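# Copy the cart's three-parcel stack onto the desk

## Task

Move the three parcels stacked on the cart onto the desk and stack them there in the identical bottom-to-top order. At the end the gripper must be open and the robot moved away. The new stack must stand by itself without the robot propping it, and the robot must not have toppled or be left leaning.

## Robot and tools

ROBOT. TidyBot++: a mobile base 0.54 m long, 0.50 m wide and 0.38 m tall on four driven casters. It carries one seven-joint arm ending in a two-finger gripper. The shoulder sits 0.12 m ahead of the base centre and 0.68 m above the floor. Cameras: base_camera, fixed on the chassis (pinhole, 644x364), and wrist_camera, a fisheye (644x476) looking along the hand. At the start the arm is folded with the hand down; folded, it reaches 0.08 m past the base front and the elbow rises to 1.15 m. A downward-pointing hand can go no higher than roughly 0.94 m, and only near the base.

FRAMES. Base frame: origin on the floor below the base centre, x forward, y left, z up. hand_pose is reported in it and marks the point between the finger pads; its own z runs out along the fingers and its y is the closing direction. Closed fingertips sit about 20 mm beyond that point. The odometry frame is the base frame as it was when the scene began; heading is positive to the left, within -3.142 to 3.142. base_tilt is in degrees, positive when leaning forward or right, with a fixed bias of up to about 1 degree.

execute_actions. Arguments: "actions", a list holding zero or one action, and optional "cameras", a list of names from base_camera, wrist_camera, all (omitted, null or ["all"] returns both; [] returns none). An empty action list just reports state and images. An action may contain:
- "base": exactly one relative move, measured from where the base last reported itself: translate_m (metres, + forward, -2 to 2), strafe_m (metres, + left, -2 to 2), or rotate_rad (radians, + counter-clockwise seen from above, -6.3 to 6.3). These are offsets, not poses.
- "joints": absolute targets keyed by name, radians for the arm: joint_1_rad (unlimited; + is clockwise from above, opposite to rotate_rad), joint_2_rad (shoulder, -2.249 to 2.249), joint_3_rad (unlimited, nominal 3.14), joint_4_rad (elbow, -2.579 to 2.579), joint_5_rad (unlimited, nominal 0), joint_6_rad (wrist, -2.099 to 2.099), joint_7_rad (unlimited; with the hand down, + turns it counter-clockwise from above, and 1.57 puts the finger opening along the robot's left-right). gripper_pos is a 0 to 1 scale, 0 fully open, 1 fully closed; pad gap is about 85*(1-gripper_pos) mm. Unlimited joints take the short way round, so turn in steps below half a revolution.
- "speeds": optional top-speed caps for this action: translate_m and strafe_m 0.05 to 0.5 m/s, rotate_rad 0.1 to 1.57 rad/s (the maximum is the default).
A base move needing over 8.667 s is refused; no action runs past 15 s. Any unknown key or out-of-range number rejects the whole call and nothing moves. Keys you omit may still be driving toward earlier targets.

ARM GEOMETRY. With joint_1_rad 0, joint_3_rad 3.14, joint_5_rad 0 the arm moves in the base's x-z plane. Tilt from vertical (forward positive): upper arm (0.42 m) = joint_2; forearm (0.31 m) = joint_2 - joint_4; hand (0.31 m to the hand point) = joint_2 - joint_4 - joint_6. Forward reach from the shoulder is the sum of length*sin(tilt); height above it is the sum of length*cos(tilt). Arm joints move up to 1.39 rad/s (1.22 for joints 5 to 7).

OTHER TOOLS. wait: "seconds" 0 to 10; nothing new is commanded, state and images come back. zoom_image: "camera" (base_camera or wrist_camera) and "region" [x0, y0, x1, y1] in pixels from the top-left, at most 504 by 504, on that camera's latest full image. read_manual: optional "section", only "licences". finished_scene: "scene", the current scene number; it ends the scene for good and reports success.

RESULT LINES. base_status and joint_status tell how each motion ended: done; off_target (stopped short, may still push); contact_stop or time_out (target dropped, holds in place); not_followed. A blocked base can report done while actually short. "joint command not followed" with a "cause:" line means a self-collision check refused the arm targets (gripper still acts), and they may be retried on later actions. on_its_own lists uncommanded changes. motor_effort gives percent of maximum, with the peak of the last action in brackets; readings are noisy and biased. Warnings: ARM HIT (arm struck base or itself), MOTOR HOT (60 °C), OVER-TEMPERATURE FAULT (75 °C, arm sinks; keys then read limit_stop_at_motor_heat, so resend them). A gripper closed on an object reads off_target; done at 1 means empty.

ACCURACY. Friction leaves joints slightly off; to fix, send each joint its previous command plus (wanted minus read). hand_pose may itself be 1 to 2 cm wrong, so check images. A held load makes the arm sag; the same correction cures it, but never command a loaded joint to its current reading. Odometry counts wheel turns, so slip and drift accumulate.

AVOID. Dropping or slamming parcels and pushing hard. Torque limits: joints 1 to 4 at 104.5 N m (warning 56.7), 5 to 7 at 51.3 N m (warning 29.4); exceeding one freezes the arm for 10 s. Driving while the arm snags something above about 0.8 m can tip the robot; sideways force on a raised hand can lift wheels, and backing off or retracting the arm rights it. The robot holds its last command while you think. Loose objects may occasionally be nudged by outside disturbances.

Each tool is called after ">>>" as name(argument=value, ...), one argument or row to a line, values as JSON.

## Session

>>> execute_actions(
  actions=[],
)

Scene clock: 0.00 s.
base_odometry: x=+0.000 y=+0.000 heading=+0.000 (m, m, rad; odometry frame)
base_tilt: forward=-0.5 right=+0.3 (deg)
base_status: not commanded
joint_positions: joint_1_rad=+0.039 joint_2_rad=-0.371 joint_3_rad=+3.188 joint_4_rad=-2.520 joint_5_rad=+0.009 joint_6_rad=-0.887 joint_7_rad=+1.531 gripper_pos=+0.000
joint_status: not commanded
motor_effort: joint_1_rad=-1 joint_2_rad=-1 joint_3_rad=+0 joint_4_rad=+15 joint_5_rad=+0 joint_6_rad=+3 joint_7_rad=+1 (%)
hand_pose: x=+0.2626 y=-0.0111 z=+0.5928 quat_wxyz=(-0.004, +0.997, -0.059, +0.053) (m; base frame)
pictures: base_camera, wrist_camera
Images, in order (width x height): base_camera 644x364, wrist_camera 644x476.

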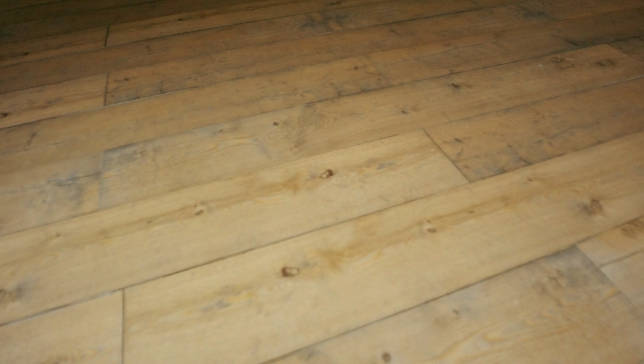

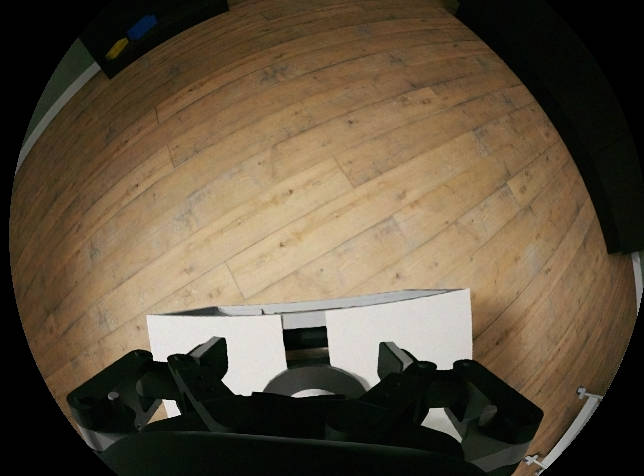

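>>> execute_actions(
  actions=[
    {"joints":{"joint_6_rad":0.3,"joint_4_rad":-2.2,"joint_1_rad":1.5}},
  ],
  cameras=["wrist_camera"],
)

>>> execute_actions(
  actions=[
    {"base":{"rotate_rad":-1.6}},
  ],
)

Scene clock: 2.97 s.
base_odometry: x=+0.000 y=+0.000 heading=+0.000 (m, m, rad; odometry frame)
base_tilt: forward=-0.4 right=+0.3 (deg)
base_status: not commanded
joint_positions: joint_1_rad=+1.489 joint_2_rad=-0.371 joint_3_rad=+3.188 joint_4_rad=-2.211 joint_5_rad=+0.009 joint_6_rad=+0.266 joint_7_rad=+1.531 gripper_pos=+0.000
joint_status: all done
motor_effort: joint_1_rad=-1(0) joint_2_rad=-7(7) joint_3_rad=+0(1) joint_4_rad=+22(22) joint_5_rad=+0(0) joint_6_rad=+12(12) joint_7_rad=+0(1) (%)
hand_pose: x=+0.1341 y=-0.4621 z=+0.9898 quat_wxyz=(+0.477, +0.499, -0.502, +0.521) (m; base frame)
pictures: wrist_camera
Images, in order (width x height): wrist_camera 644x476.

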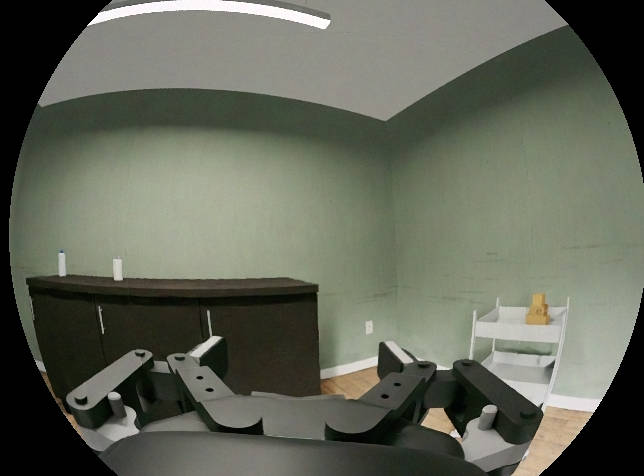

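Scene clock: 5.27 s.
base_odometry: x=+0.000 y=+0.000 heading=-1.599 (m, m, rad; odometry frame)
base_tilt: forward=-0.5 right=+0.3 (deg)
base_status: done
joint_positions: joint_1_rad=+1.492 joint_2_rad=-0.371 joint_3_rad=+3.188 joint_4_rad=-2.211 joint_5_rad=+0.009 joint_6_rad=+0.266 joint_7_rad=+1.531 gripper_pos=+0.000
joint_status: not commanded
motor_effort: joint_1_rad=-1(0) joint_2_rad=-7(9) joint_3_rad=+0(2) joint_4_rad=+22(22) joint_5_rad=+0(0) joint_6_rad=+11(11) joint_7_rad=+0(1) (%)
hand_pose: x=+0.1324 y=-0.4622 z=+0.9898 quat_wxyz=(+0.477, +0.498, -0.503, +0.520) (m; base frame)
pictures: base_camera, wrist_camera
Images, in order (width x height): base_camera 644x364, wrist_camera 644x476.

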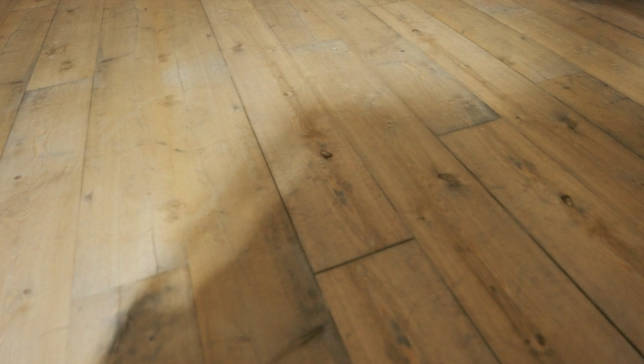

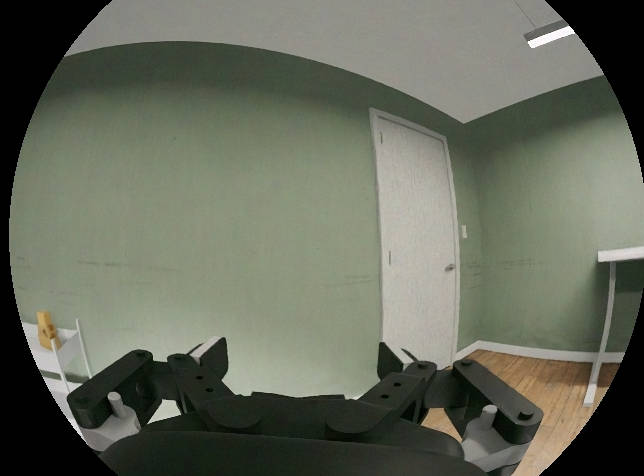

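>>> execute_actions(
  actions=[
    {"joints":{"joint_1_rad":2.9}},
  ],
  cameras=["wrist_camera"],
)

>>> execute_actions(
  actions=[
    {"base":{"rotate_rad":-0.55},"joints":{"joint_1_rad":0.0}},
  ],
)

Scene clock: 8.20 s.
base_odometry: x=+0.000 y=+0.000 heading=-1.599 (m, m, rad; odometry frame)
base_tilt: forward=-0.5 right=+0.3 (deg)
base_status: not commanded
joint_positions: joint_1_rad=+2.889 joint_2_rad=-0.371 joint_3_rad=+3.188 joint_4_rad=-2.211 joint_5_rad=+0.009 joint_6_rad=+0.266 joint_7_rad=+1.531 gripper_pos=+0.000
joint_status: all done
motor_effort: joint_1_rad=+0(2) joint_2_rad=-7(7) joint_3_rad=+0(1) joint_4_rad=+22(22) joint_5_rad=+0(0) joint_6_rad=+11(12) joint_7_rad=+0(1) (%)
hand_pose: x=-0.3338 y=-0.0934 z=+0.9898 quat_wxyz=(+0.700, +0.058, -0.706, +0.092) (m; base frame)
pictures: wrist_camera
Images, in order (width x height): wrist_camera 644x476.

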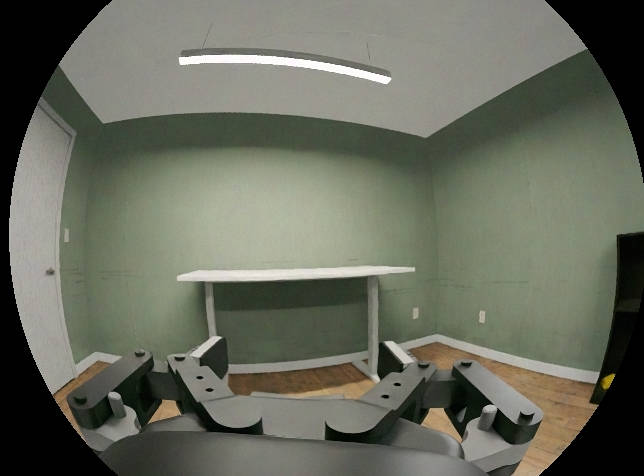

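Scene clock: 11.97 s.
base_odometry: x=+0.000 y=+0.000 heading=-2.148 (m, m, rad; odometry frame)
base_tilt: forward=-0.4 right=+0.3 (deg)
base_status: done
joint_positions: joint_1_rad=+0.012 joint_2_rad=-0.371 joint_3_rad=+3.188 joint_4_rad=-2.211 joint_5_rad=+0.009 joint_6_rad=+0.266 joint_7_rad=+1.531 gripper_pos=+0.000
joint_status: all done
motor_effort: joint_1_rad=-1(3) joint_2_rad=-7(8) joint_3_rad=+0(1) joint_4_rad=+22(22) joint_5_rad=+0(0) joint_6_rad=+11(12) joint_7_rad=+1(0) (%)
hand_pose: x=+0.5805 y=-0.0283 z=+0.9898 quat_wxyz=(+0.002, +0.707, -0.035, +0.706) (m; base frame)
pictures: base_camera, wrist_camera
Images, in order (width x height): base_camera 644x364, wrist_camera 644x476.

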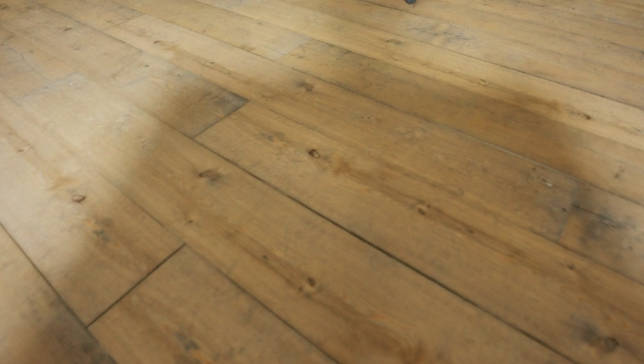

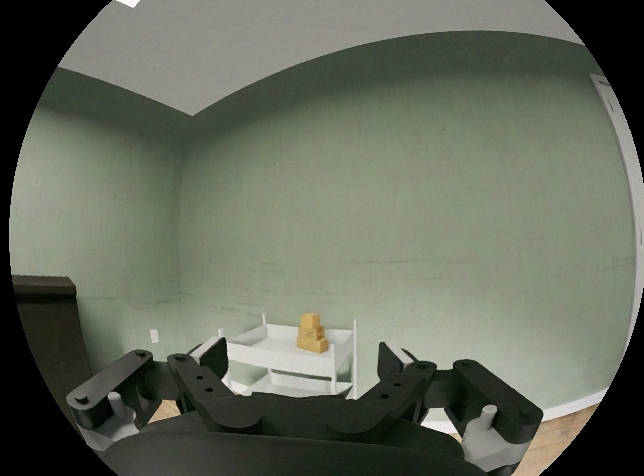

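>>> execute_actions(
  actions=[
    {"base":{"rotate_rad":-0.64},"joints":{"joint_6_rad":-0.3,"joint_4_rad":-2.0,"joint_2_rad":-0.3}},
  ],
  cameras=[],
)

>>> execute_actions(
  actions=[
    {"base":{"strafe_m":0.8}},
  ],
)

Scene clock: 14.50 s.
base_odometry: x=+0.000 y=+0.000 heading=-2.787 (m, m, rad; odometry frame)
base_tilt: forward=-0.5 right=+0.3 (deg)
base_status: done
joint_positions: joint_1_rad=+0.008 joint_2_rad=-0.304 joint_3_rad=+3.191 joint_4_rad=-2.012 joint_5_rad=+0.009 joint_6_rad=-0.271 joint_7_rad=+1.531 gripper_pos=+0.000
joint_status: all done
motor_effort: joint_1_rad=-1(2) joint_2_rad=-9(10) joint_3_rad=+0(2) joint_4_rad=+22(22) joint_5_rad=-1(1) joint_6_rad=+11(12) joint_7_rad=+0(1) (%)
hand_pose: x=+0.5899 y=-0.0286 z=+0.9170 quat_wxyz=(+0.001, +0.835, -0.041, +0.549) (m; base frame)
pictures: none
No camera images: the call's "cameras" was empty. Leave "cameras" out to get every camera's image.

Scene clock: 17.47 s.
base_odometry: x=+0.277 y=-0.751 heading=-2.788 (m, m, rad; odometry frame)
base_tilt: forward=-0.5 right=+0.3 (deg)
base_status: done
joint_positions: joint_1_rad=+0.008 joint_2_rad=-0.304 joint_3_rad=+3.191 joint_4_rad=-2.012 joint_5_rad=+0.009 joint_6_rad=-0.271 joint_7_rad=+1.531 gripper_pos=+0.000
joint_status: not commanded
motor_effort: joint_1_rad=-1(2) joint_2_rad=-9(10) joint_3_rad=+0(3) joint_4_rad=+22(22) joint_5_rad=+0(1) joint_6_rad=+11(11) joint_7_rad=+0(0) (%)
hand_pose: x=+0.5899 y=-0.0284 z=+0.9170 quat_wxyz=(+0.001, +0.835, -0.040, +0.549) (m; base frame)
pictures: base_camera, wrist_camera
Images, in order (width x height): base_camera 644x364, wrist_camera 644x476.

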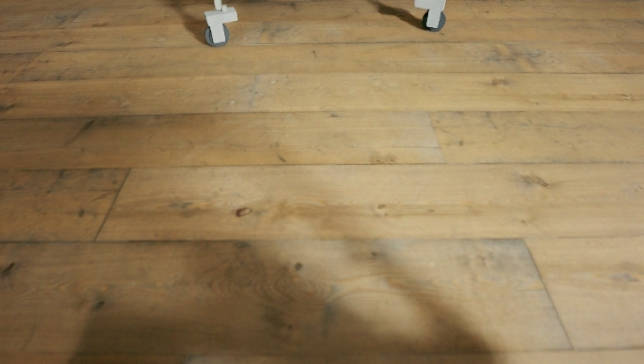

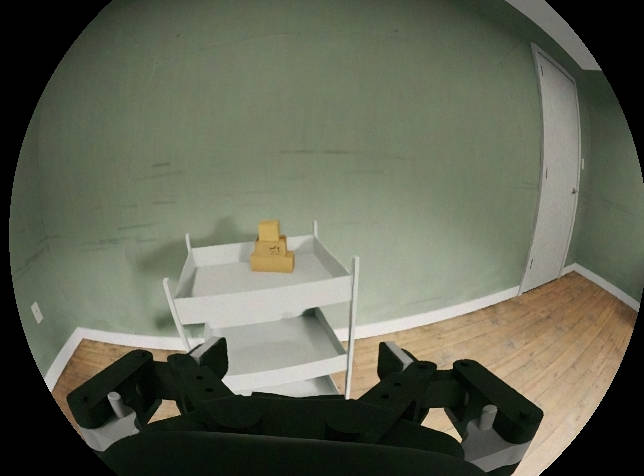

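>>> execute_actions(
  actions=[
    {"base":{"translate_m":0.5},"joints":{"joint_1_rad":0,"joint_2_rad":0,"joint_3_rad":3.1,"joint_4_rad":-1.1,"joint_6_rad":-1.4,"joint_7_rad":1.6}},
  ],
)

Scene clock: 20.53 s.
base_odometry: x=-0.192 y=-0.924 heading=-2.787 (m, m, rad; odometry frame)
base_tilt: forward=-0.4 right=+0.3 (deg)
base_status: done
joint_positions: joint_1_rad=+0.008 joint_2_rad=-0.003 joint_3_rad=+3.116 joint_4_rad=-1.110 joint_5_rad=+0.009 joint_6_rad=-1.364 joint_7_rad=+1.563 gripper_pos=+0.000
joint_status: all done
motor_effort: joint_1_rad=+0(1) joint_2_rad=-15(19) joint_3_rad=+0(1) joint_4_rad=+18(23) joint_5_rad=+0(1) joint_6_rad=+9(11) joint_7_rad=+0(0) (%)
hand_pose: x=+0.5920 y=+0.0072 z=+0.9997 quat_wxyz=(+0.000, +0.944, +0.004, +0.330) (m; base frame)
pictures: base_camera, wrist_camera
Images, in order (width x height): base_camera 644x364, wrist_camera 644x476.

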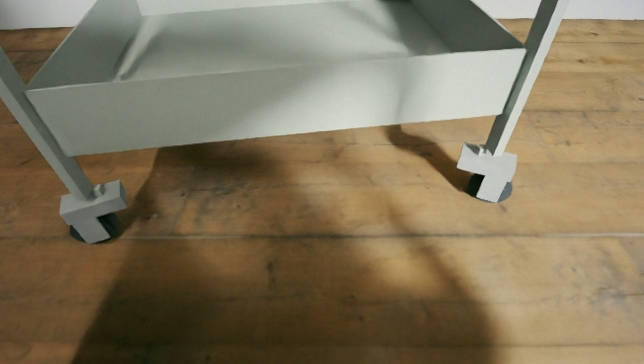

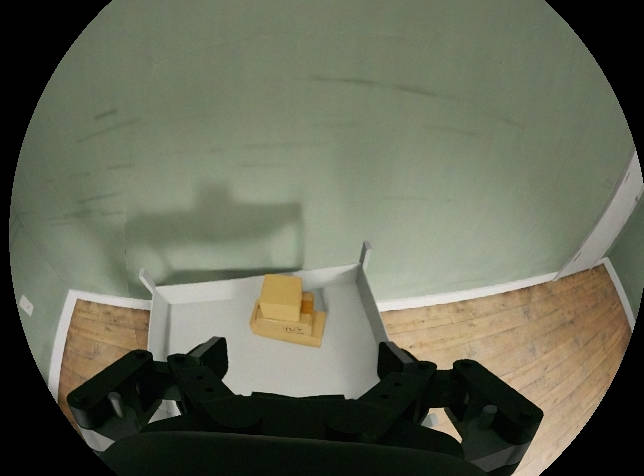

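>>> zoom_image(
  camera="wrist_camera",
  region=[200,240,400,390],
)

Region (200, 240, 400, 390) of wrist_camera's 644x476 image, scaled by 2.520; it fills the top 378 rows of this view, and the rest is white.

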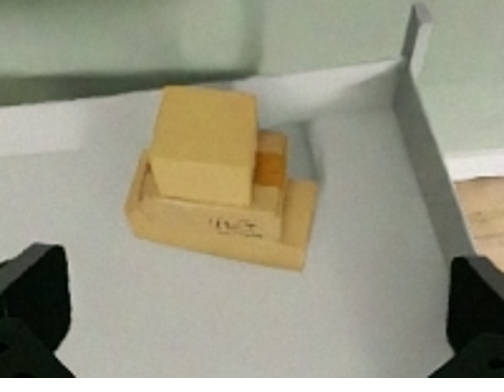

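>>> execute_actions(
  actions=[
    {"base":{"strafe_m":-0.75}},
  ],
  cameras=[],
)

>>> execute_actions(
  actions=[
    {"base":{"rotate_rad":1.42}},
  ],
  cameras=[],
)

>>> execute_actions(
  actions=[
    {"base":{"strafe_m":-0.5}},
  ],
)

Scene clock: 25.60 s.
base_odometry: x=-0.452 y=-0.221 heading=-2.787 (m, m, rad; odometry frame)
base_tilt: forward=-0.5 right=+0.3 (deg)
base_status: done
joint_positions: joint_1_rad=+0.007 joint_2_rad=-0.003 joint_3_rad=+3.109 joint_4_rad=-1.110 joint_5_rad=+0.009 joint_6_rad=-1.364 joint_7_rad=+1.563 gripper_pos=+0.000
joint_status: not commanded
motor_effort: joint_1_rad=-1(2) joint_2_rad=-17(18) joint_3_rad=+0(1) joint_4_rad=+19(19) joint_5_rad=+0(1) joint_6_rad=+8(8) joint_7_rad=+0(0) (%)
hand_pose: x=+0.5917 y=+0.0111 z=+0.9996 quat_wxyz=(-0.001, +0.944, +0.008, +0.329) (m; base frame)
pictures: none
No camera images: the call's "cameras" was empty. Leave "cameras" out to get every camera's image.

Scene clock: 27.80 s.
base_odometry: x=-0.453 y=-0.221 heading=-1.368 (m, m, rad; odometry frame)
base_tilt: forward=-0.4 right=+0.3 (deg)
base_status: done
joint_positions: joint_1_rad=+0.000 joint_2_rad=+0.003 joint_3_rad=+3.101 joint_4_rad=-1.109 joint_5_rad=+0.009 joint_6_rad=-1.364 joint_7_rad=+1.563 gripper_pos=+0.000
joint_status: not commanded
motor_effort: joint_1_rad=-1(1) joint_2_rad=-17(20) joint_3_rad=+0(2) joint_4_rad=+18(19) joint_5_rad=-1(1) joint_6_rad=+8(8) joint_7_rad=+1(0) (%)
hand_pose: x=+0.5933 y=+0.0181 z=+0.9968 quat_wxyz=(-0.004, +0.945, +0.015, +0.326) (m; base frame)
pictures: none
No camera images: the call's "cameras" was empty. Leave "cameras" out to get every camera's image.

Scene clock: 30.17 s.
base_odometry: x=-0.942 y=-0.322 heading=-1.367 (m, m, rad; odometry frame)
base_tilt: forward=-0.5 right=+0.3 (deg)
base_status: done
joint_positions: joint_1_rad=+0.001 joint_2_rad=+0.003 joint_3_rad=+3.102 joint_4_rad=-1.109 joint_5_rad=+0.009 joint_6_rad=-1.364 joint_7_rad=+1.563 gripper_pos=+0.000
joint_status: not commanded
motor_effort: joint_1_rad=-1(2) joint_2_rad=-17(18) joint_3_rad=-1(2) joint_4_rad=+19(19) joint_5_rad=+0(1) joint_6_rad=+8(8) joint_7_rad=+0(0) (%)
hand_pose: x=+0.5933 y=+0.0170 z=+0.9968 quat_wxyz=(-0.003, +0.945, +0.014, +0.326) (m; base frame)
pictures: base_camera, wrist_camera
Images, in order (width x height): base_camera 644x364, wrist_camera 644x476.

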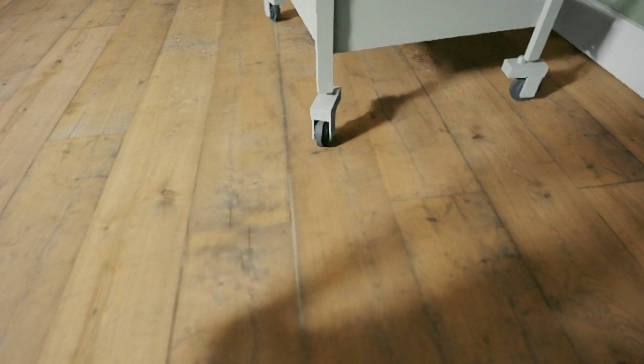

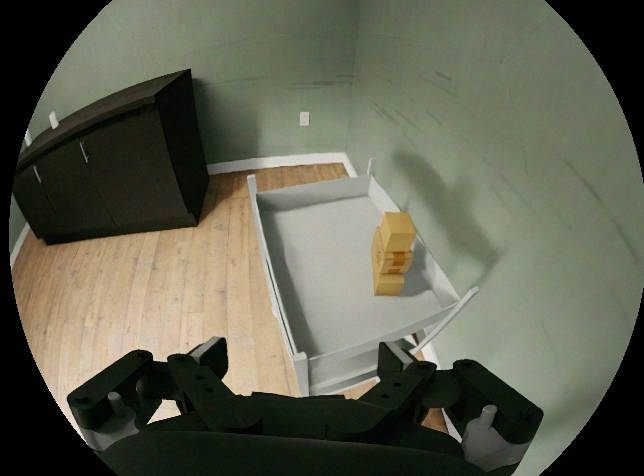

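>>> execute_actions(
  actions=[
    {"base":{"strafe_m":-0.12},"joints":{"joint_2_rad":0.113,"joint_3_rad":3.15,"joint_4_rad":-1.78,"joint_5_rad":0,"joint_6_rad":-0.466,"joint_7_rad":1.58}},
  ],
  cameras=["wrist_camera"],
)

>>> zoom_image(
  camera="wrist_camera",
  region=[200,200,440,400],
)

Scene clock: 33.10 s.
base_odometry: x=-1.060 y=-0.346 heading=-1.367 (m, m, rad; odometry frame)
base_tilt: forward=-0.4 right=+0.3 (deg)
base_status: done
joint_positions: joint_1_rad=+0.001 joint_2_rad=+0.105 joint_3_rad=+3.134 joint_4_rad=-1.771 joint_5_rad=+0.009 joint_6_rad=-0.501 joint_7_rad=+1.563 gripper_pos=+0.000
joint_status: all done
motor_effort: joint_1_rad=-1(2) joint_2_rad=-22(24) joint_3_rad=+0(2) joint_4_rad=+20(22) joint_5_rad=-1(1) joint_6_rad=+9(9) joint_7_rad=+1(0) (%)
hand_pose: x=+0.6783 y=+0.0033 z=+0.7813 quat_wxyz=(+0.000, +0.928, +0.002, +0.373) (m; base frame)
pictures: wrist_camera
Images, in order (width x height): wrist_camera 644x476.

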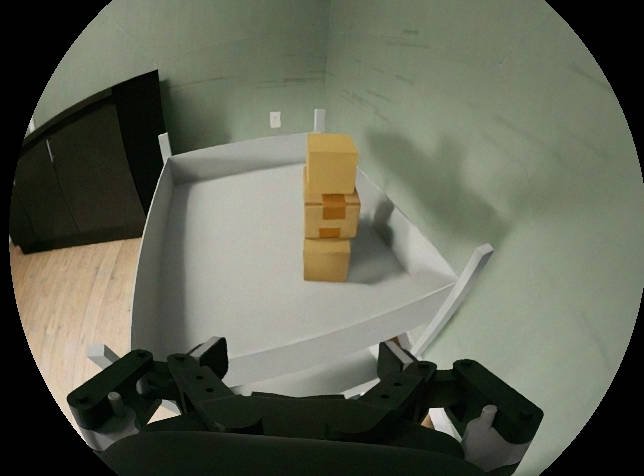

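Region (200, 200, 440, 400) of wrist_camera's 644x476 image, scaled by 2.100.

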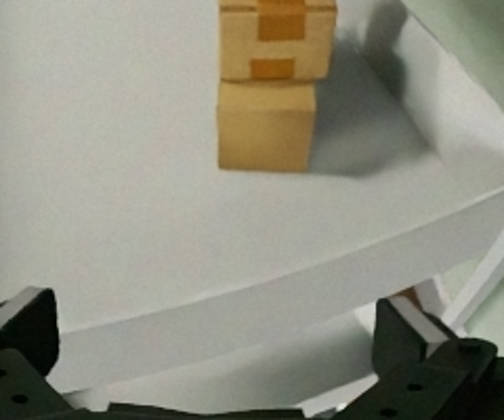

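>>> execute_actions(
  actions=[
    {"base":{"strafe_m":-0.03},"joints":{"joint_2_rad":0.17,"joint_4_rad":-2.24,"joint_6_rad":0.45}},
  ],
  cameras=["wrist_camera"],
)

>>> execute_actions(
  actions=[
    {"base":{"translate_m":0.09}},
  ],
  cameras=["wrist_camera"],
)

Scene clock: 35.87 s.
base_odometry: x=-1.090 y=-0.352 heading=-1.366 (m, m, rad; odometry frame)
base_tilt: forward=-0.5 right=+0.3 (deg)
base_status: done
joint_positions: joint_1_rad=+0.003 joint_2_rad=+0.158 joint_3_rad=+3.146 joint_4_rad=-2.230 joint_5_rad=+0.009 joint_6_rad=+0.417 joint_7_rad=+1.563 gripper_pos=+0.000
joint_status: all done
motor_effort: joint_1_rad=-1(2) joint_2_rad=-21(22) joint_3_rad=+0(2) joint_4_rad=+17(21) joint_5_rad=-1(0) joint_6_rad=+11(11) joint_7_rad=+1(0) (%)
hand_pose: x=+0.6871 y=-0.0016 z=+0.7468 quat_wxyz=(+0.001, +0.834, -0.002, +0.552) (m; base frame)
pictures: wrist_camera
Images, in order (width x height): wrist_camera 644x476.

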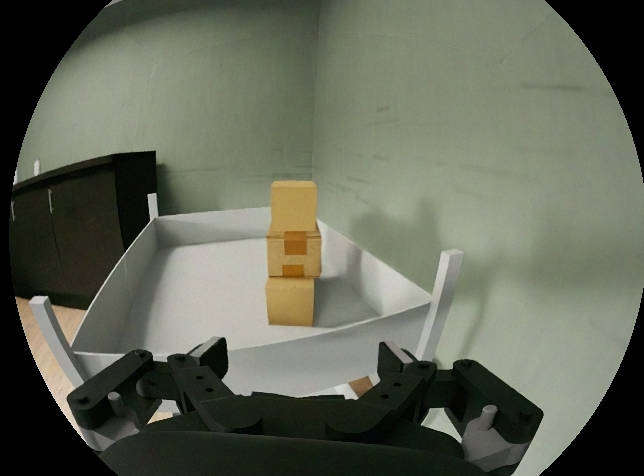

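Scene clock: 37.07 s.
base_odometry: x=-1.071 y=-0.441 heading=-1.366 (m, m, rad; odometry frame)
base_tilt: forward=-0.4 right=+0.2 (deg)
base_status: done
joint_positions: joint_1_rad=+0.003 joint_2_rad=+0.169 joint_3_rad=+3.146 joint_4_rad=-2.232 joint_5_rad=+0.009 joint_6_rad=+0.417 joint_7_rad=+1.563 gripper_pos=+0.000
joint_status: not commanded
motor_effort: joint_1_rad=-1(0) joint_2_rad=-20(23) joint_3_rad=+0(1) joint_4_rad=+17(18) joint_5_rad=-1(0) joint_6_rad=+10(11) joint_7_rad=+0(0) (%)
hand_pose: x=+0.6869 y=-0.0016 z=+0.7396 quat_wxyz=(+0.001, +0.837, -0.002, +0.547) (m; base frame)
pictures: wrist_camera
Images, in order (width x height): wrist_camera 644x476.

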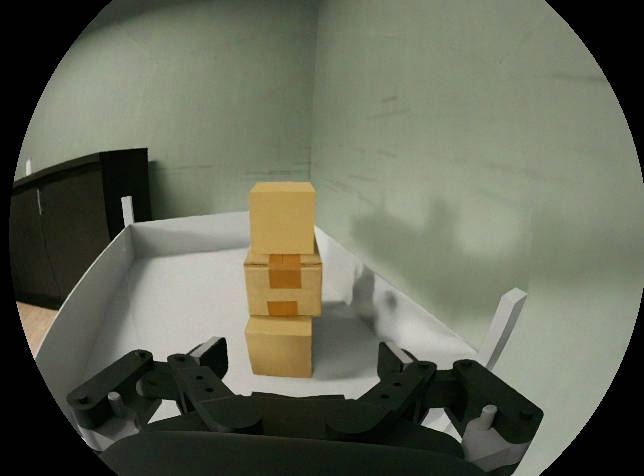

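>>> execute_actions(
  actions=[
    {"base":{"strafe_m":0.017},"joints":{"joint_2_rad":0.24,"joint_4_rad":-2.29,"joint_6_rad":0.54}},
  ],
  cameras=[],
)

>>> execute_actions(
  actions=[
    {"base":{"translate_m":0.05},"speeds":{"translate_m":0.1}},
  ],
  cameras=["wrist_camera"],
)

Scene clock: 38.57 s.
base_odometry: x=-1.055 y=-0.438 heading=-1.366 (m, m, rad; odometry frame)
base_tilt: forward=-0.4 right=+0.2 (deg)
base_status: done
joint_positions: joint_1_rad=+0.000 joint_2_rad=+0.216 joint_3_rad=+3.146 joint_4_rad=-2.265 joint_5_rad=+0.009 joint_6_rad=+0.522 joint_7_rad=+1.563 gripper_pos=+0.000
joint_status: all done
motor_effort: joint_1_rad=-1(3) joint_2_rad=-18(21) joint_3_rad=+0(2) joint_4_rad=+13(17) joint_5_rad=-1(1) joint_6_rad=+8(11) joint_7_rad=+0(1) (%)
hand_pose: x=+0.6902 y=+0.0005 z=+0.7264 quat_wxyz=(-0.001, +0.830, -0.001, +0.557) (m; base frame)
pictures: none
No camera images: the call's "cameras" was empty. Leave "cameras" out to get every camera's image.

Scene clock: 39.60 s.
base_odometry: x=-1.044 y=-0.487 heading=-1.366 (m, m, rad; odometry frame)
base_tilt: forward=-0.5 right=+0.3 (deg)
base_status: done
joint_positions: joint_1_rad=+0.021 joint_2_rad=+0.201 joint_3_rad=+3.169 joint_4_rad=-2.286 joint_5_rad=+0.009 joint_6_rad=+0.524 joint_7_rad=+1.563 gripper_pos=+0.000
joint_status: not commanded
motor_effort: joint_1_rad=-5(7) joint_2_rad=-14(18) joint_3_rad=-4(6) joint_4_rad=+16(17) joint_5_rad=+1(2) joint_6_rad=+8(10) joint_7_rad=+0(0) (%)
hand_pose: x=+0.6819 y=-0.0236 z=+0.7260 quat_wxyz=(+0.013, +0.831, -0.017, +0.556) (m; base frame)
pictures: wrist_camera
Images, in order (width x height): wrist_camera 644x476.

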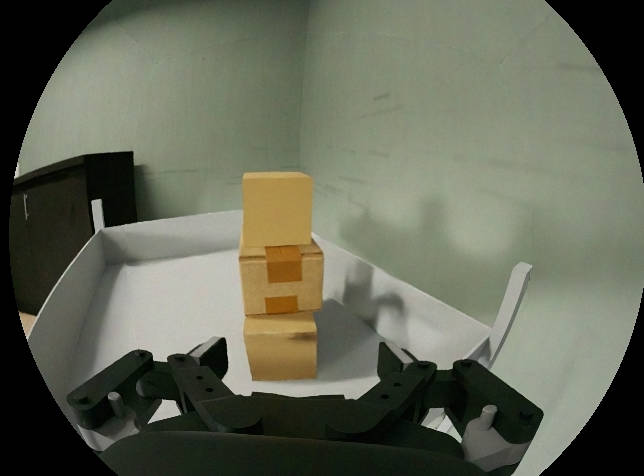

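>>> execute_actions(
  actions=[
    {"base":{"translate_m":-0.03},"joints":{"joint_1_rad":-0.01,"joint_2_rad":0.09,"joint_3_rad":3.13,"joint_4_rad":-1.78,"joint_6_rad":-0.5}},
  ],
)

Scene clock: 42.00 s.
base_odometry: x=-1.050 y=-0.457 heading=-1.366 (m, m, rad; odometry frame)
base_tilt: forward=-0.4 right=+0.3 (deg)
base_status: done
joint_positions: joint_1_rad=+0.005 joint_2_rad=+0.097 joint_3_rad=+3.146 joint_4_rad=-1.788 joint_5_rad=+0.009 joint_6_rad=-0.466 joint_7_rad=+1.563 gripper_pos=+0.000
joint_status: all done
motor_effort: joint_1_rad=-1(6) joint_2_rad=-21(24) joint_3_rad=+0(5) joint_4_rad=+20(20) joint_5_rad=+0(1) joint_6_rad=+9(11) joint_7_rad=+1(0) (%)
hand_pose: x=+0.6798 y=-0.0052 z=+0.7844 quat_wxyz=(+0.004, +0.923, -0.005, +0.385) (m; base frame)
pictures: base_camera, wrist_camera
Images, in order (width x height): base_camera 644x364, wrist_camera 644x476.

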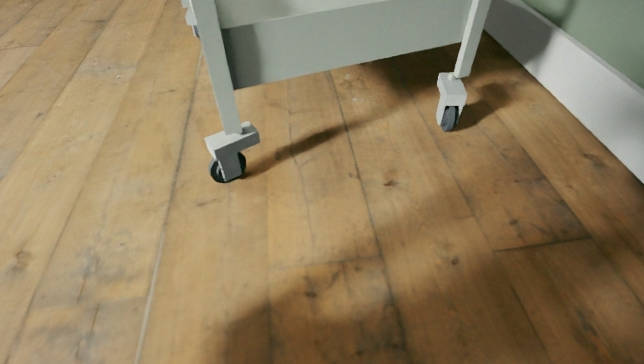

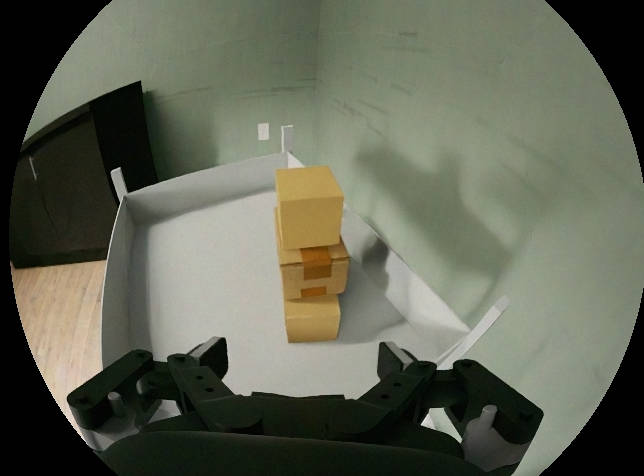

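>>> execute_actions(
  actions=[
    {"base":{"rotate_rad":0.09}},
  ],
  cameras=[],
)

>>> execute_actions(
  actions=[
    {"base":{"strafe_m":-0.08}},
  ],
  cameras=[],
)

>>> execute_actions(
  actions=[
    {"base":{"translate_m":0.07},"joints":{"joint_2_rad":0.2,"joint_4_rad":-1.92,"joint_6_rad":-0.25},"speeds":{"translate_m":0.1}},
  ],
  cameras=["wrist_camera"],
)

Scene clock: 43.43 s.
base_odometry: x=-1.050 y=-0.457 heading=-1.276 (m, m, rad; odometry frame)
base_tilt: forward=-0.5 right=+0.3 (deg)
base_status: done
joint_positions: joint_1_rad=-0.011 joint_2_rad=+0.097 joint_3_rad=+3.131 joint_4_rad=-1.788 joint_5_rad=+0.009 joint_6_rad=-0.466 joint_7_rad=+1.563 gripper_pos=+0.000
joint_status: not commanded
motor_effort: joint_1_rad=-1(4) joint_2_rad=-22(23) joint_3_rad=+0(3) joint_4_rad=+20(21) joint_5_rad=+0(1) joint_6_rad=+9(9) joint_7_rad=+0(0) (%)
hand_pose: x=+0.6795 y=+0.0125 z=+0.7845 quat_wxyz=(-0.003, +0.923, +0.009, +0.385) (m; base frame)
pictures: none
No camera images: the call's "cameras" was empty. Leave "cameras" out to get every camera's image.

Scene clock: 44.60 s.
base_odometry: x=-1.127 y=-0.481 heading=-1.275 (m, m, rad; odometry frame)
base_tilt: forward=-0.5 right=+0.3 (deg)
base_status: done
joint_positions: joint_1_rad=-0.009 joint_2_rad=+0.097 joint_3_rad=+3.131 joint_4_rad=-1.788 joint_5_rad=+0.009 joint_6_rad=-0.466 joint_7_rad=+1.563 gripper_pos=+0.000
joint_status: not commanded
motor_effort: joint_1_rad=-1(4) joint_2_rad=-22(23) joint_3_rad=+0(3) joint_4_rad=+20(21) joint_5_rad=-1(1) joint_6_rad=+8(9) joint_7_rad=+1(1) (%)
hand_pose: x=+0.6796 y=+0.0112 z=+0.7845 quat_wxyz=(-0.003, +0.923, +0.008, +0.385) (m; base frame)
pictures: none
No camera images: the call's "cameras" was empty. Leave "cameras" out to get every camera's image.

Scene clock: 45.93 s.
base_odometry: x=-1.107 y=-0.548 heading=-1.276 (m, m, rad; odometry frame)
base_tilt: forward=-0.4 right=+0.3 (deg)
base_status: done
joint_positions: joint_1_rad=-0.009 joint_2_rad=+0.203 joint_3_rad=+3.131 joint_4_rad=-1.917 joint_5_rad=+0.009 joint_6_rad=-0.285 joint_7_rad=+1.563 gripper_pos=+0.000
joint_status: all done
motor_effort: joint_1_rad=-1(0) joint_2_rad=-23(28) joint_3_rad=+0(0) joint_4_rad=+18(21) joint_5_rad=-1(1) joint_6_rad=+9(9) joint_7_rad=+0(0) (%)
hand_pose: x=+0.6810 y=+0.0116 z=+0.6992 quat_wxyz=(-0.003, +0.933, +0.008, +0.360) (m; base frame)
pictures: wrist_camera
Images, in order (width x height): wrist_camera 644x476.

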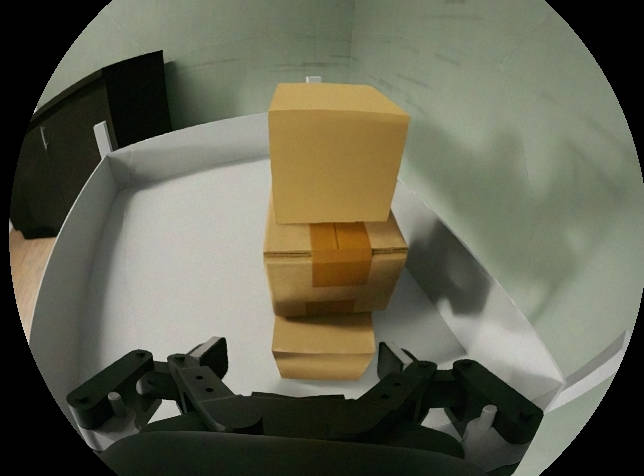

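>>> execute_actions(
  actions=[
    {"base":{"strafe_m":-0.018},"joints":{"joint_6_rad":-0.2}},
  ],
  cameras=[],
)

>>> execute_actions(
  actions=[
    {"base":{"translate_m":0.025},"speeds":{"translate_m":0.05}},
  ],
  cameras=["wrist_camera"],
)

Scene clock: 47.17 s.
base_odometry: x=-1.124 y=-0.553 heading=-1.275 (m, m, rad; odometry frame)
base_tilt: forward=-0.4 right=+0.3 (deg)
base_status: done
joint_positions: joint_1_rad=-0.008 joint_2_rad=+0.203 joint_3_rad=+3.131 joint_4_rad=-1.917 joint_5_rad=+0.009 joint_6_rad=-0.231 joint_7_rad=+1.563 gripper_pos=+0.000
joint_status: all done
motor_effort: joint_1_rad=-1(2) joint_2_rad=-24(26) joint_3_rad=-1(2) joint_4_rad=+18(20) joint_5_rad=-1(0) joint_6_rad=+9(9) joint_7_rad=+1(0) (%)
hand_pose: x=+0.6932 y=+0.0110 z=+0.7110 quat_wxyz=(-0.004, +0.923, +0.008, +0.385) (m; base frame)
pictures: none
No camera images: the call's "cameras" was empty. Leave "cameras" out to get every camera's image.

Scene clock: 48.13 s.
base_odometry: x=-1.117 y=-0.578 heading=-1.276 (m, m, rad; odometry frame)
base_tilt: forward=-0.5 right=+0.3 (deg)
base_status: done
joint_positions: joint_1_rad=-0.008 joint_2_rad=+0.202 joint_3_rad=+3.131 joint_4_rad=-1.917 joint_5_rad=+0.009 joint_6_rad=-0.231 joint_7_rad=+1.563 gripper_pos=+0.000
joint_status: not commanded
motor_effort: joint_1_rad=+0(1) joint_2_rad=-24(27) joint_3_rad=+0(1) joint_4_rad=+18(19) joint_5_rad=-1(0) joint_6_rad=+9(9) joint_7_rad=+1(1) (%)
hand_pose: x=+0.6931 y=+0.0110 z=+0.7114 quat_wxyz=(-0.004, +0.923, +0.008, +0.386) (m; base frame)
pictures: wrist_camera
Images, in order (width x height): wrist_camera 644x476.

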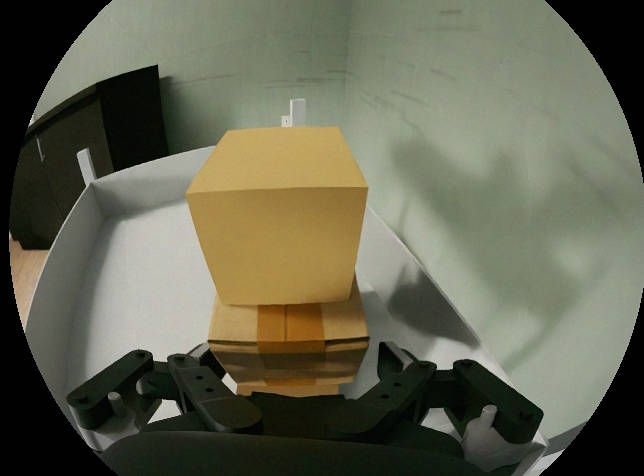

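>>> execute_actions(
  actions=[
    {"base":{"translate_m":0.015},"speeds":{"translate_m":0.05}},
  ],
  cameras=["wrist_camera"],
)

>>> execute_actions(
  actions=[
    {"joints":{"gripper_pos":1}},
  ],
  cameras=["wrist_camera"],
)

Scene clock: 49.37 s.
base_odometry: x=-1.113 y=-0.592 heading=-1.276 (m, m, rad; odometry frame)
base_tilt: forward=-0.5 right=+0.3 (deg)
base_status: done
joint_positions: joint_1_rad=-0.008 joint_2_rad=+0.202 joint_3_rad=+3.131 joint_4_rad=-1.917 joint_5_rad=+0.009 joint_6_rad=-0.231 joint_7_rad=+1.563 gripper_pos=+0.000
joint_status: not commanded
motor_effort: joint_1_rad=-1(2) joint_2_rad=-24(26) joint_3_rad=+0(1) joint_4_rad=+19(20) joint_5_rad=+0(0) joint_6_rad=+9(9) joint_7_rad=+0(1) (%)
hand_pose: x=+0.6931 y=+0.0110 z=+0.7117 quat_wxyz=(-0.004, +0.923, +0.008, +0.386) (m; base frame)
pictures: wrist_camera
Images, in order (width x height): wrist_camera 644x476.

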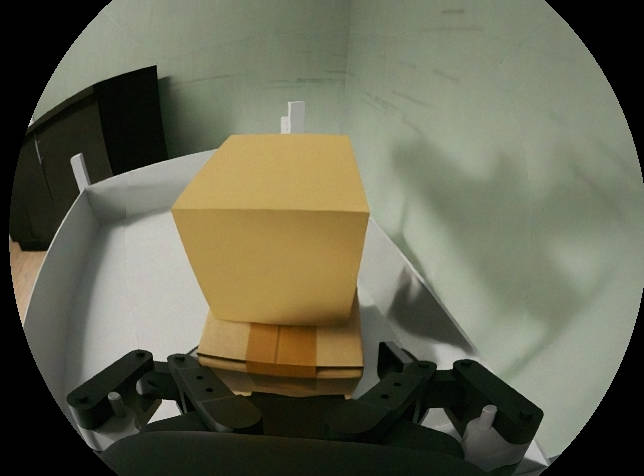

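Scene clock: 50.47 s.
base_odometry: x=-1.113 y=-0.592 heading=-1.276 (m, m, rad; odometry frame)
base_tilt: forward=-0.5 right=+0.3 (deg)
base_status: not commanded
joint_positions: joint_1_rad=-0.008 joint_2_rad=+0.201 joint_3_rad=+3.131 joint_4_rad=-1.917 joint_5_rad=+0.009 joint_6_rad=-0.230 joint_7_rad=+1.563 gripper_pos=+0.350
joint_status: gripper_pos off_target (ended at +0.350, target +1.000)
motor_effort: joint_1_rad=+0(1) joint_2_rad=-24(26) joint_3_rad=+0(2) joint_4_rad=+18(20) joint_5_rad=-1(0) joint_6_rad=+9(10) joint_7_rad=+0(0) (%)
hand_pose: x=+0.6932 y=+0.0110 z=+0.7124 quat_wxyz=(-0.004, +0.922, +0.008, +0.387) (m; base frame)
pictures: wrist_camera
Images, in order (width x height): wrist_camera 644x476.

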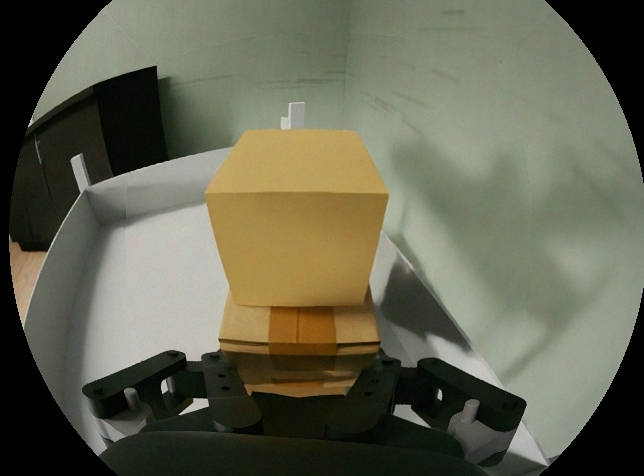

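>>> execute_actions(
  actions=[
    {"joints":{"gripper_pos":0.1}},
  ],
  cameras=[],
)

>>> execute_actions(
  actions=[
    {"base":{"translate_m":0.016},"speeds":{"translate_m":0.05}},
  ],
  cameras=["wrist_camera"],
)

>>> execute_actions(
  actions=[
    {"joints":{"gripper_pos":1}},
  ],
  cameras=["wrist_camera"],
)

>>> execute_actions(
  actions=[
    {"joints":{"joint_2_rad":0.15,"joint_4_rad":-1.86,"joint_6_rad":-0.33}},
  ],
  cameras=["wrist_camera"],
)

Scene clock: 51.93 s.
base_odometry: x=-1.113 y=-0.592 heading=-1.276 (m, m, rad; odometry frame)
base_tilt: forward=-0.5 right=+0.3 (deg)
base_status: not commanded
joint_positions: joint_1_rad=-0.008 joint_2_rad=+0.201 joint_3_rad=+3.131 joint_4_rad=-1.917 joint_5_rad=+0.009 joint_6_rad=-0.230 joint_7_rad=+1.563 gripper_pos=+0.100
joint_status: all done
motor_effort: joint_1_rad=-1(0) joint_2_rad=-24(25) joint_3_rad=+0(0) joint_4_rad=+18(19) joint_5_rad=+0(0) joint_6_rad=+9(9) joint_7_rad=+0(0) (%)
hand_pose: x=+0.6932 y=+0.0110 z=+0.7124 quat_wxyz=(-0.004, +0.922, +0.008, +0.387) (m; base frame)
pictures: none
No camera images: the call's "cameras" was empty. Leave "cameras" out to get every camera's image.

Scene clock: 52.70 s.
base_odometry: x=-1.108 y=-0.608 heading=-1.276 (m, m, rad; odometry frame)
base_tilt: forward=-0.5 right=+0.3 (deg)
base_status: done
joint_positions: joint_1_rad=-0.008 joint_2_rad=+0.200 joint_3_rad=+3.131 joint_4_rad=-1.917 joint_5_rad=+0.009 joint_6_rad=-0.230 joint_7_rad=+1.563 gripper_pos=+0.100
joint_status: not commanded
motor_effort: joint_1_rad=-1(2) joint_2_rad=-24(26) joint_3_rad=-1(1) joint_4_rad=+18(19) joint_5_rad=-1(1) joint_6_rad=+8(9) joint_7_rad=+0(0) (%)
hand_pose: x=+0.6932 y=+0.0110 z=+0.7127 quat_wxyz=(-0.004, +0.922, +0.008, +0.387) (m; base frame)
pictures: wrist_camera
Images, in order (width x height): wrist_camera 644x476.

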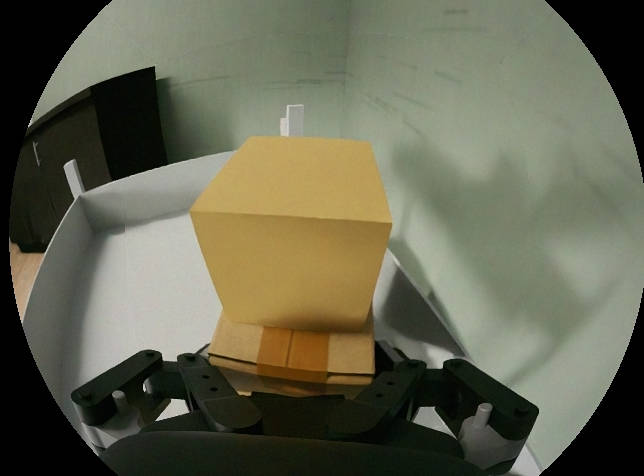

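Scene clock: 53.73 s.
base_odometry: x=-1.108 y=-0.608 heading=-1.276 (m, m, rad; odometry frame)
base_tilt: forward=-0.5 right=+0.3 (deg)
base_status: not commanded
joint_positions: joint_1_rad=-0.008 joint_2_rad=+0.198 joint_3_rad=+3.131 joint_4_rad=-1.918 joint_5_rad=+0.009 joint_6_rad=-0.227 joint_7_rad=+1.563 gripper_pos=+0.309
joint_status: gripper_pos off_target (ended at +0.309, target +1.000)
motor_effort: joint_1_rad=-1(2) joint_2_rad=-23(25) joint_3_rad=-1(2) joint_4_rad=+17(20) joint_5_rad=+0(1) joint_6_rad=+8(11) joint_7_rad=+1(1) (%)
hand_pose: x=+0.6935 y=+0.0111 z=+0.7143 quat_wxyz=(-0.004, +0.921, +0.008, +0.389) (m; base frame)
pictures: wrist_camera
Images, in order (width x height): wrist_camera 644x476.

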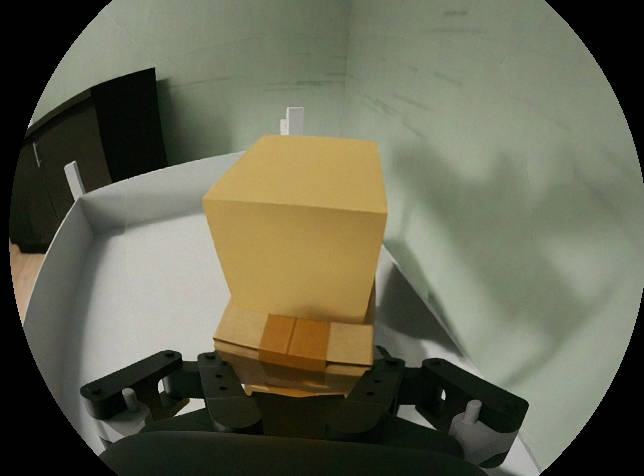

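Scene clock: 54.63 s.
base_odometry: x=-1.108 y=-0.608 heading=-1.276 (m, m, rad; odometry frame)
base_tilt: forward=-0.4 right=+0.2 (deg)
base_status: not commanded
joint_positions: joint_1_rad=-0.008 joint_2_rad=+0.164 joint_3_rad=+3.131 joint_4_rad=-1.876 joint_5_rad=+0.009 joint_6_rad=-0.304 joint_7_rad=+1.563 gripper_pos=+0.309
joint_status: all done
motor_effort: joint_1_rad=-1(1) joint_2_rad=-25(27) joint_3_rad=+0(0) joint_4_rad=+20(21) joint_5_rad=-1(0) joint_6_rad=+10(11) joint_7_rad=+0(1) (%)
hand_pose: x=+0.6909 y=+0.0108 z=+0.7376 quat_wxyz=(-0.003, +0.921, +0.008, +0.389) (m; base frame)
pictures: wrist_camera
Images, in order (width x height): wrist_camera 644x476.

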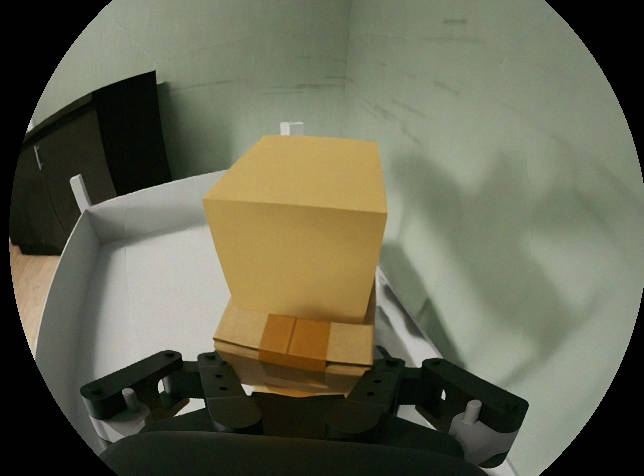

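>>> execute_actions(
  actions=[
    {"joints":{"joint_2_rad":0.10,"joint_4_rad":-1.74,"joint_6_rad":-0.51}},
  ],
  cameras=[],
)

>>> execute_actions(
  actions=[
    {"joints":{"joint_2_rad":0.05,"joint_4_rad":-1.61,"joint_6_rad":-0.69}},
  ],
  cameras=[],
)

>>> execute_actions(
  actions=[
    {"joints":{"joint_2_rad":0.0,"joint_4_rad":-1.48,"joint_6_rad":-0.87}},
  ],
  cameras=[],
)

>>> execute_actions(
  actions=[
    {"joints":{"joint_2_rad":-0.04,"joint_4_rad":-1.35,"joint_6_rad":-1.04}},
  ],
  cameras=[],
)

>>> execute_actions(
  actions=[
    {"base":{"translate_m":-0.9},"speeds":{"translate_m":0.3},"joints":{"joint_2_rad":-0.075,"joint_4_rad":-1.22,"joint_6_rad":-1.205}},
  ],
  cameras=["wrist_camera"],
)

Scene clock: 56.47 s.
base_odometry: x=-1.108 y=-0.608 heading=-1.276 (m, m, rad; odometry frame)
base_tilt: forward=-0.4 right=+0.2 (deg)
base_status: not commanded
joint_positions: joint_1_rad=-0.008 joint_2_rad=+0.110 joint_3_rad=+3.131 joint_4_rad=-1.752 joint_5_rad=+0.009 joint_6_rad=-0.480 joint_7_rad=+1.563 gripper_pos=+0.309
joint_status: all done
motor_effort: joint_1_rad=-1(1) joint_2_rad=-24(26) joint_3_rad=-1(1) joint_4_rad=+22(22) joint_5_rad=+0(1) joint_6_rad=+10(10) joint_7_rad=+1(1) (%)
hand_pose: x=+0.6893 y=+0.0104 z=+0.7930 quat_wxyz=(-0.002, +0.921, +0.007, +0.389) (m; base frame)
pictures: none
No camera images: the call's "cameras" was empty. Leave "cameras" out to get every camera's image.

Scene clock: 57.53 s.
base_odometry: x=-1.108 y=-0.608 heading=-1.276 (m, m, rad; odometry frame)
base_tilt: forward=-0.4 right=+0.2 (deg)
base_status: not commanded
joint_positions: joint_1_rad=-0.008 joint_2_rad=+0.059 joint_3_rad=+3.131 joint_4_rad=-1.622 joint_5_rad=+0.009 joint_6_rad=-0.660 joint_7_rad=+1.563 gripper_pos=+0.309
joint_status: all done
motor_effort: joint_1_rad=-1(1) joint_2_rad=-23(25) joint_3_rad=+0(0) joint_4_rad=+22(23) joint_5_rad=-1(0) joint_6_rad=+10(9) joint_7_rad=+0(1) (%)
hand_pose: x=+0.6794 y=+0.0098 z=+0.8505 quat_wxyz=(-0.002, +0.921, +0.007, +0.390) (m; base frame)
pictures: none
No camera images: the call's "cameras" was empty. Leave "cameras" out to get every camera's image.

Scene clock: 58.60 s.
base_odometry: x=-1.108 y=-0.608 heading=-1.276 (m, m, rad; odometry frame)
base_tilt: forward=-0.5 right=+0.3 (deg)
base_status: not commanded
joint_positions: joint_1_rad=-0.008 joint_2_rad=+0.008 joint_3_rad=+3.131 joint_4_rad=-1.492 joint_5_rad=+0.009 joint_6_rad=-0.841 joint_7_rad=+1.563 gripper_pos=+0.309
joint_status: all done
motor_effort: joint_1_rad=-1(1) joint_2_rad=-20(25) joint_3_rad=+0(0) joint_4_rad=+22(23) joint_5_rad=-1(1) joint_6_rad=+10(10) joint_7_rad=+1(0) (%)
hand_pose: x=+0.6591 y=+0.0092 z=+0.9080 quat_wxyz=(-0.001, +0.921, +0.006, +0.390) (m; base frame)
pictures: none
No camera images: the call's "cameras" was empty. Leave "cameras" out to get every camera's image.

Scene clock: 59.67 s.
base_odometry: x=-1.108 y=-0.608 heading=-1.276 (m, m, rad; odometry frame)
base_tilt: forward=-0.4 right=+0.3 (deg)
base_status: not commanded
joint_positions: joint_1_rad=-0.008 joint_2_rad=-0.032 joint_3_rad=+3.131 joint_4_rad=-1.363 joint_5_rad=+0.009 joint_6_rad=-1.011 joint_7_rad=+1.563 gripper_pos=+0.309
joint_status: all done
motor_effort: joint_1_rad=-1(1) joint_2_rad=-18(24) joint_3_rad=+0(0) joint_4_rad=+21(23) joint_5_rad=-1(0) joint_6_rad=+10(10) joint_7_rad=+0(1) (%)
hand_pose: x=+0.6339 y=+0.0086 z=+0.9598 quat_wxyz=(-0.001, +0.921, +0.005, +0.389) (m; base frame)
pictures: none
No camera images: the call's "cameras" was empty. Leave "cameras" out to get every camera's image.

Scene clock: 63.70 s.
base_odometry: x=-1.370 y=+0.254 heading=-1.276 (m, m, rad; odometry frame)
base_tilt: forward=-0.4 right=+0.3 (deg)
base_status: done
joint_positions: joint_1_rad=-0.008 joint_2_rad=-0.070 joint_3_rad=+3.131 joint_4_rad=-1.232 joint_5_rad=+0.009 joint_6_rad=-1.180 joint_7_rad=+1.563 gripper_pos=+0.309
joint_status: all done
motor_effort: joint_1_rad=-1(1) joint_2_rad=-16(24) joint_3_rad=+0(2) joint_4_rad=+21(23) joint_5_rad=-1(1) joint_6_rad=+10(11) joint_7_rad=+0(0) (%)
hand_pose: x=+0.6010 y=+0.0079 z=+1.0098 quat_wxyz=(-0.001, +0.921, +0.005, +0.390) (m; base frame)
pictures: wrist_camera
Images, in order (width x height): wrist_camera 644x476.

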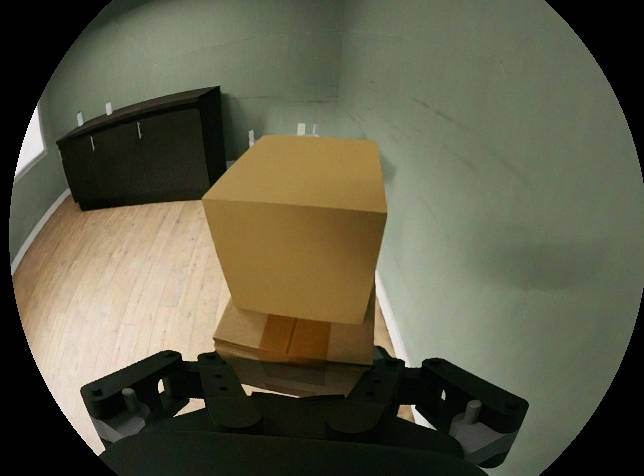

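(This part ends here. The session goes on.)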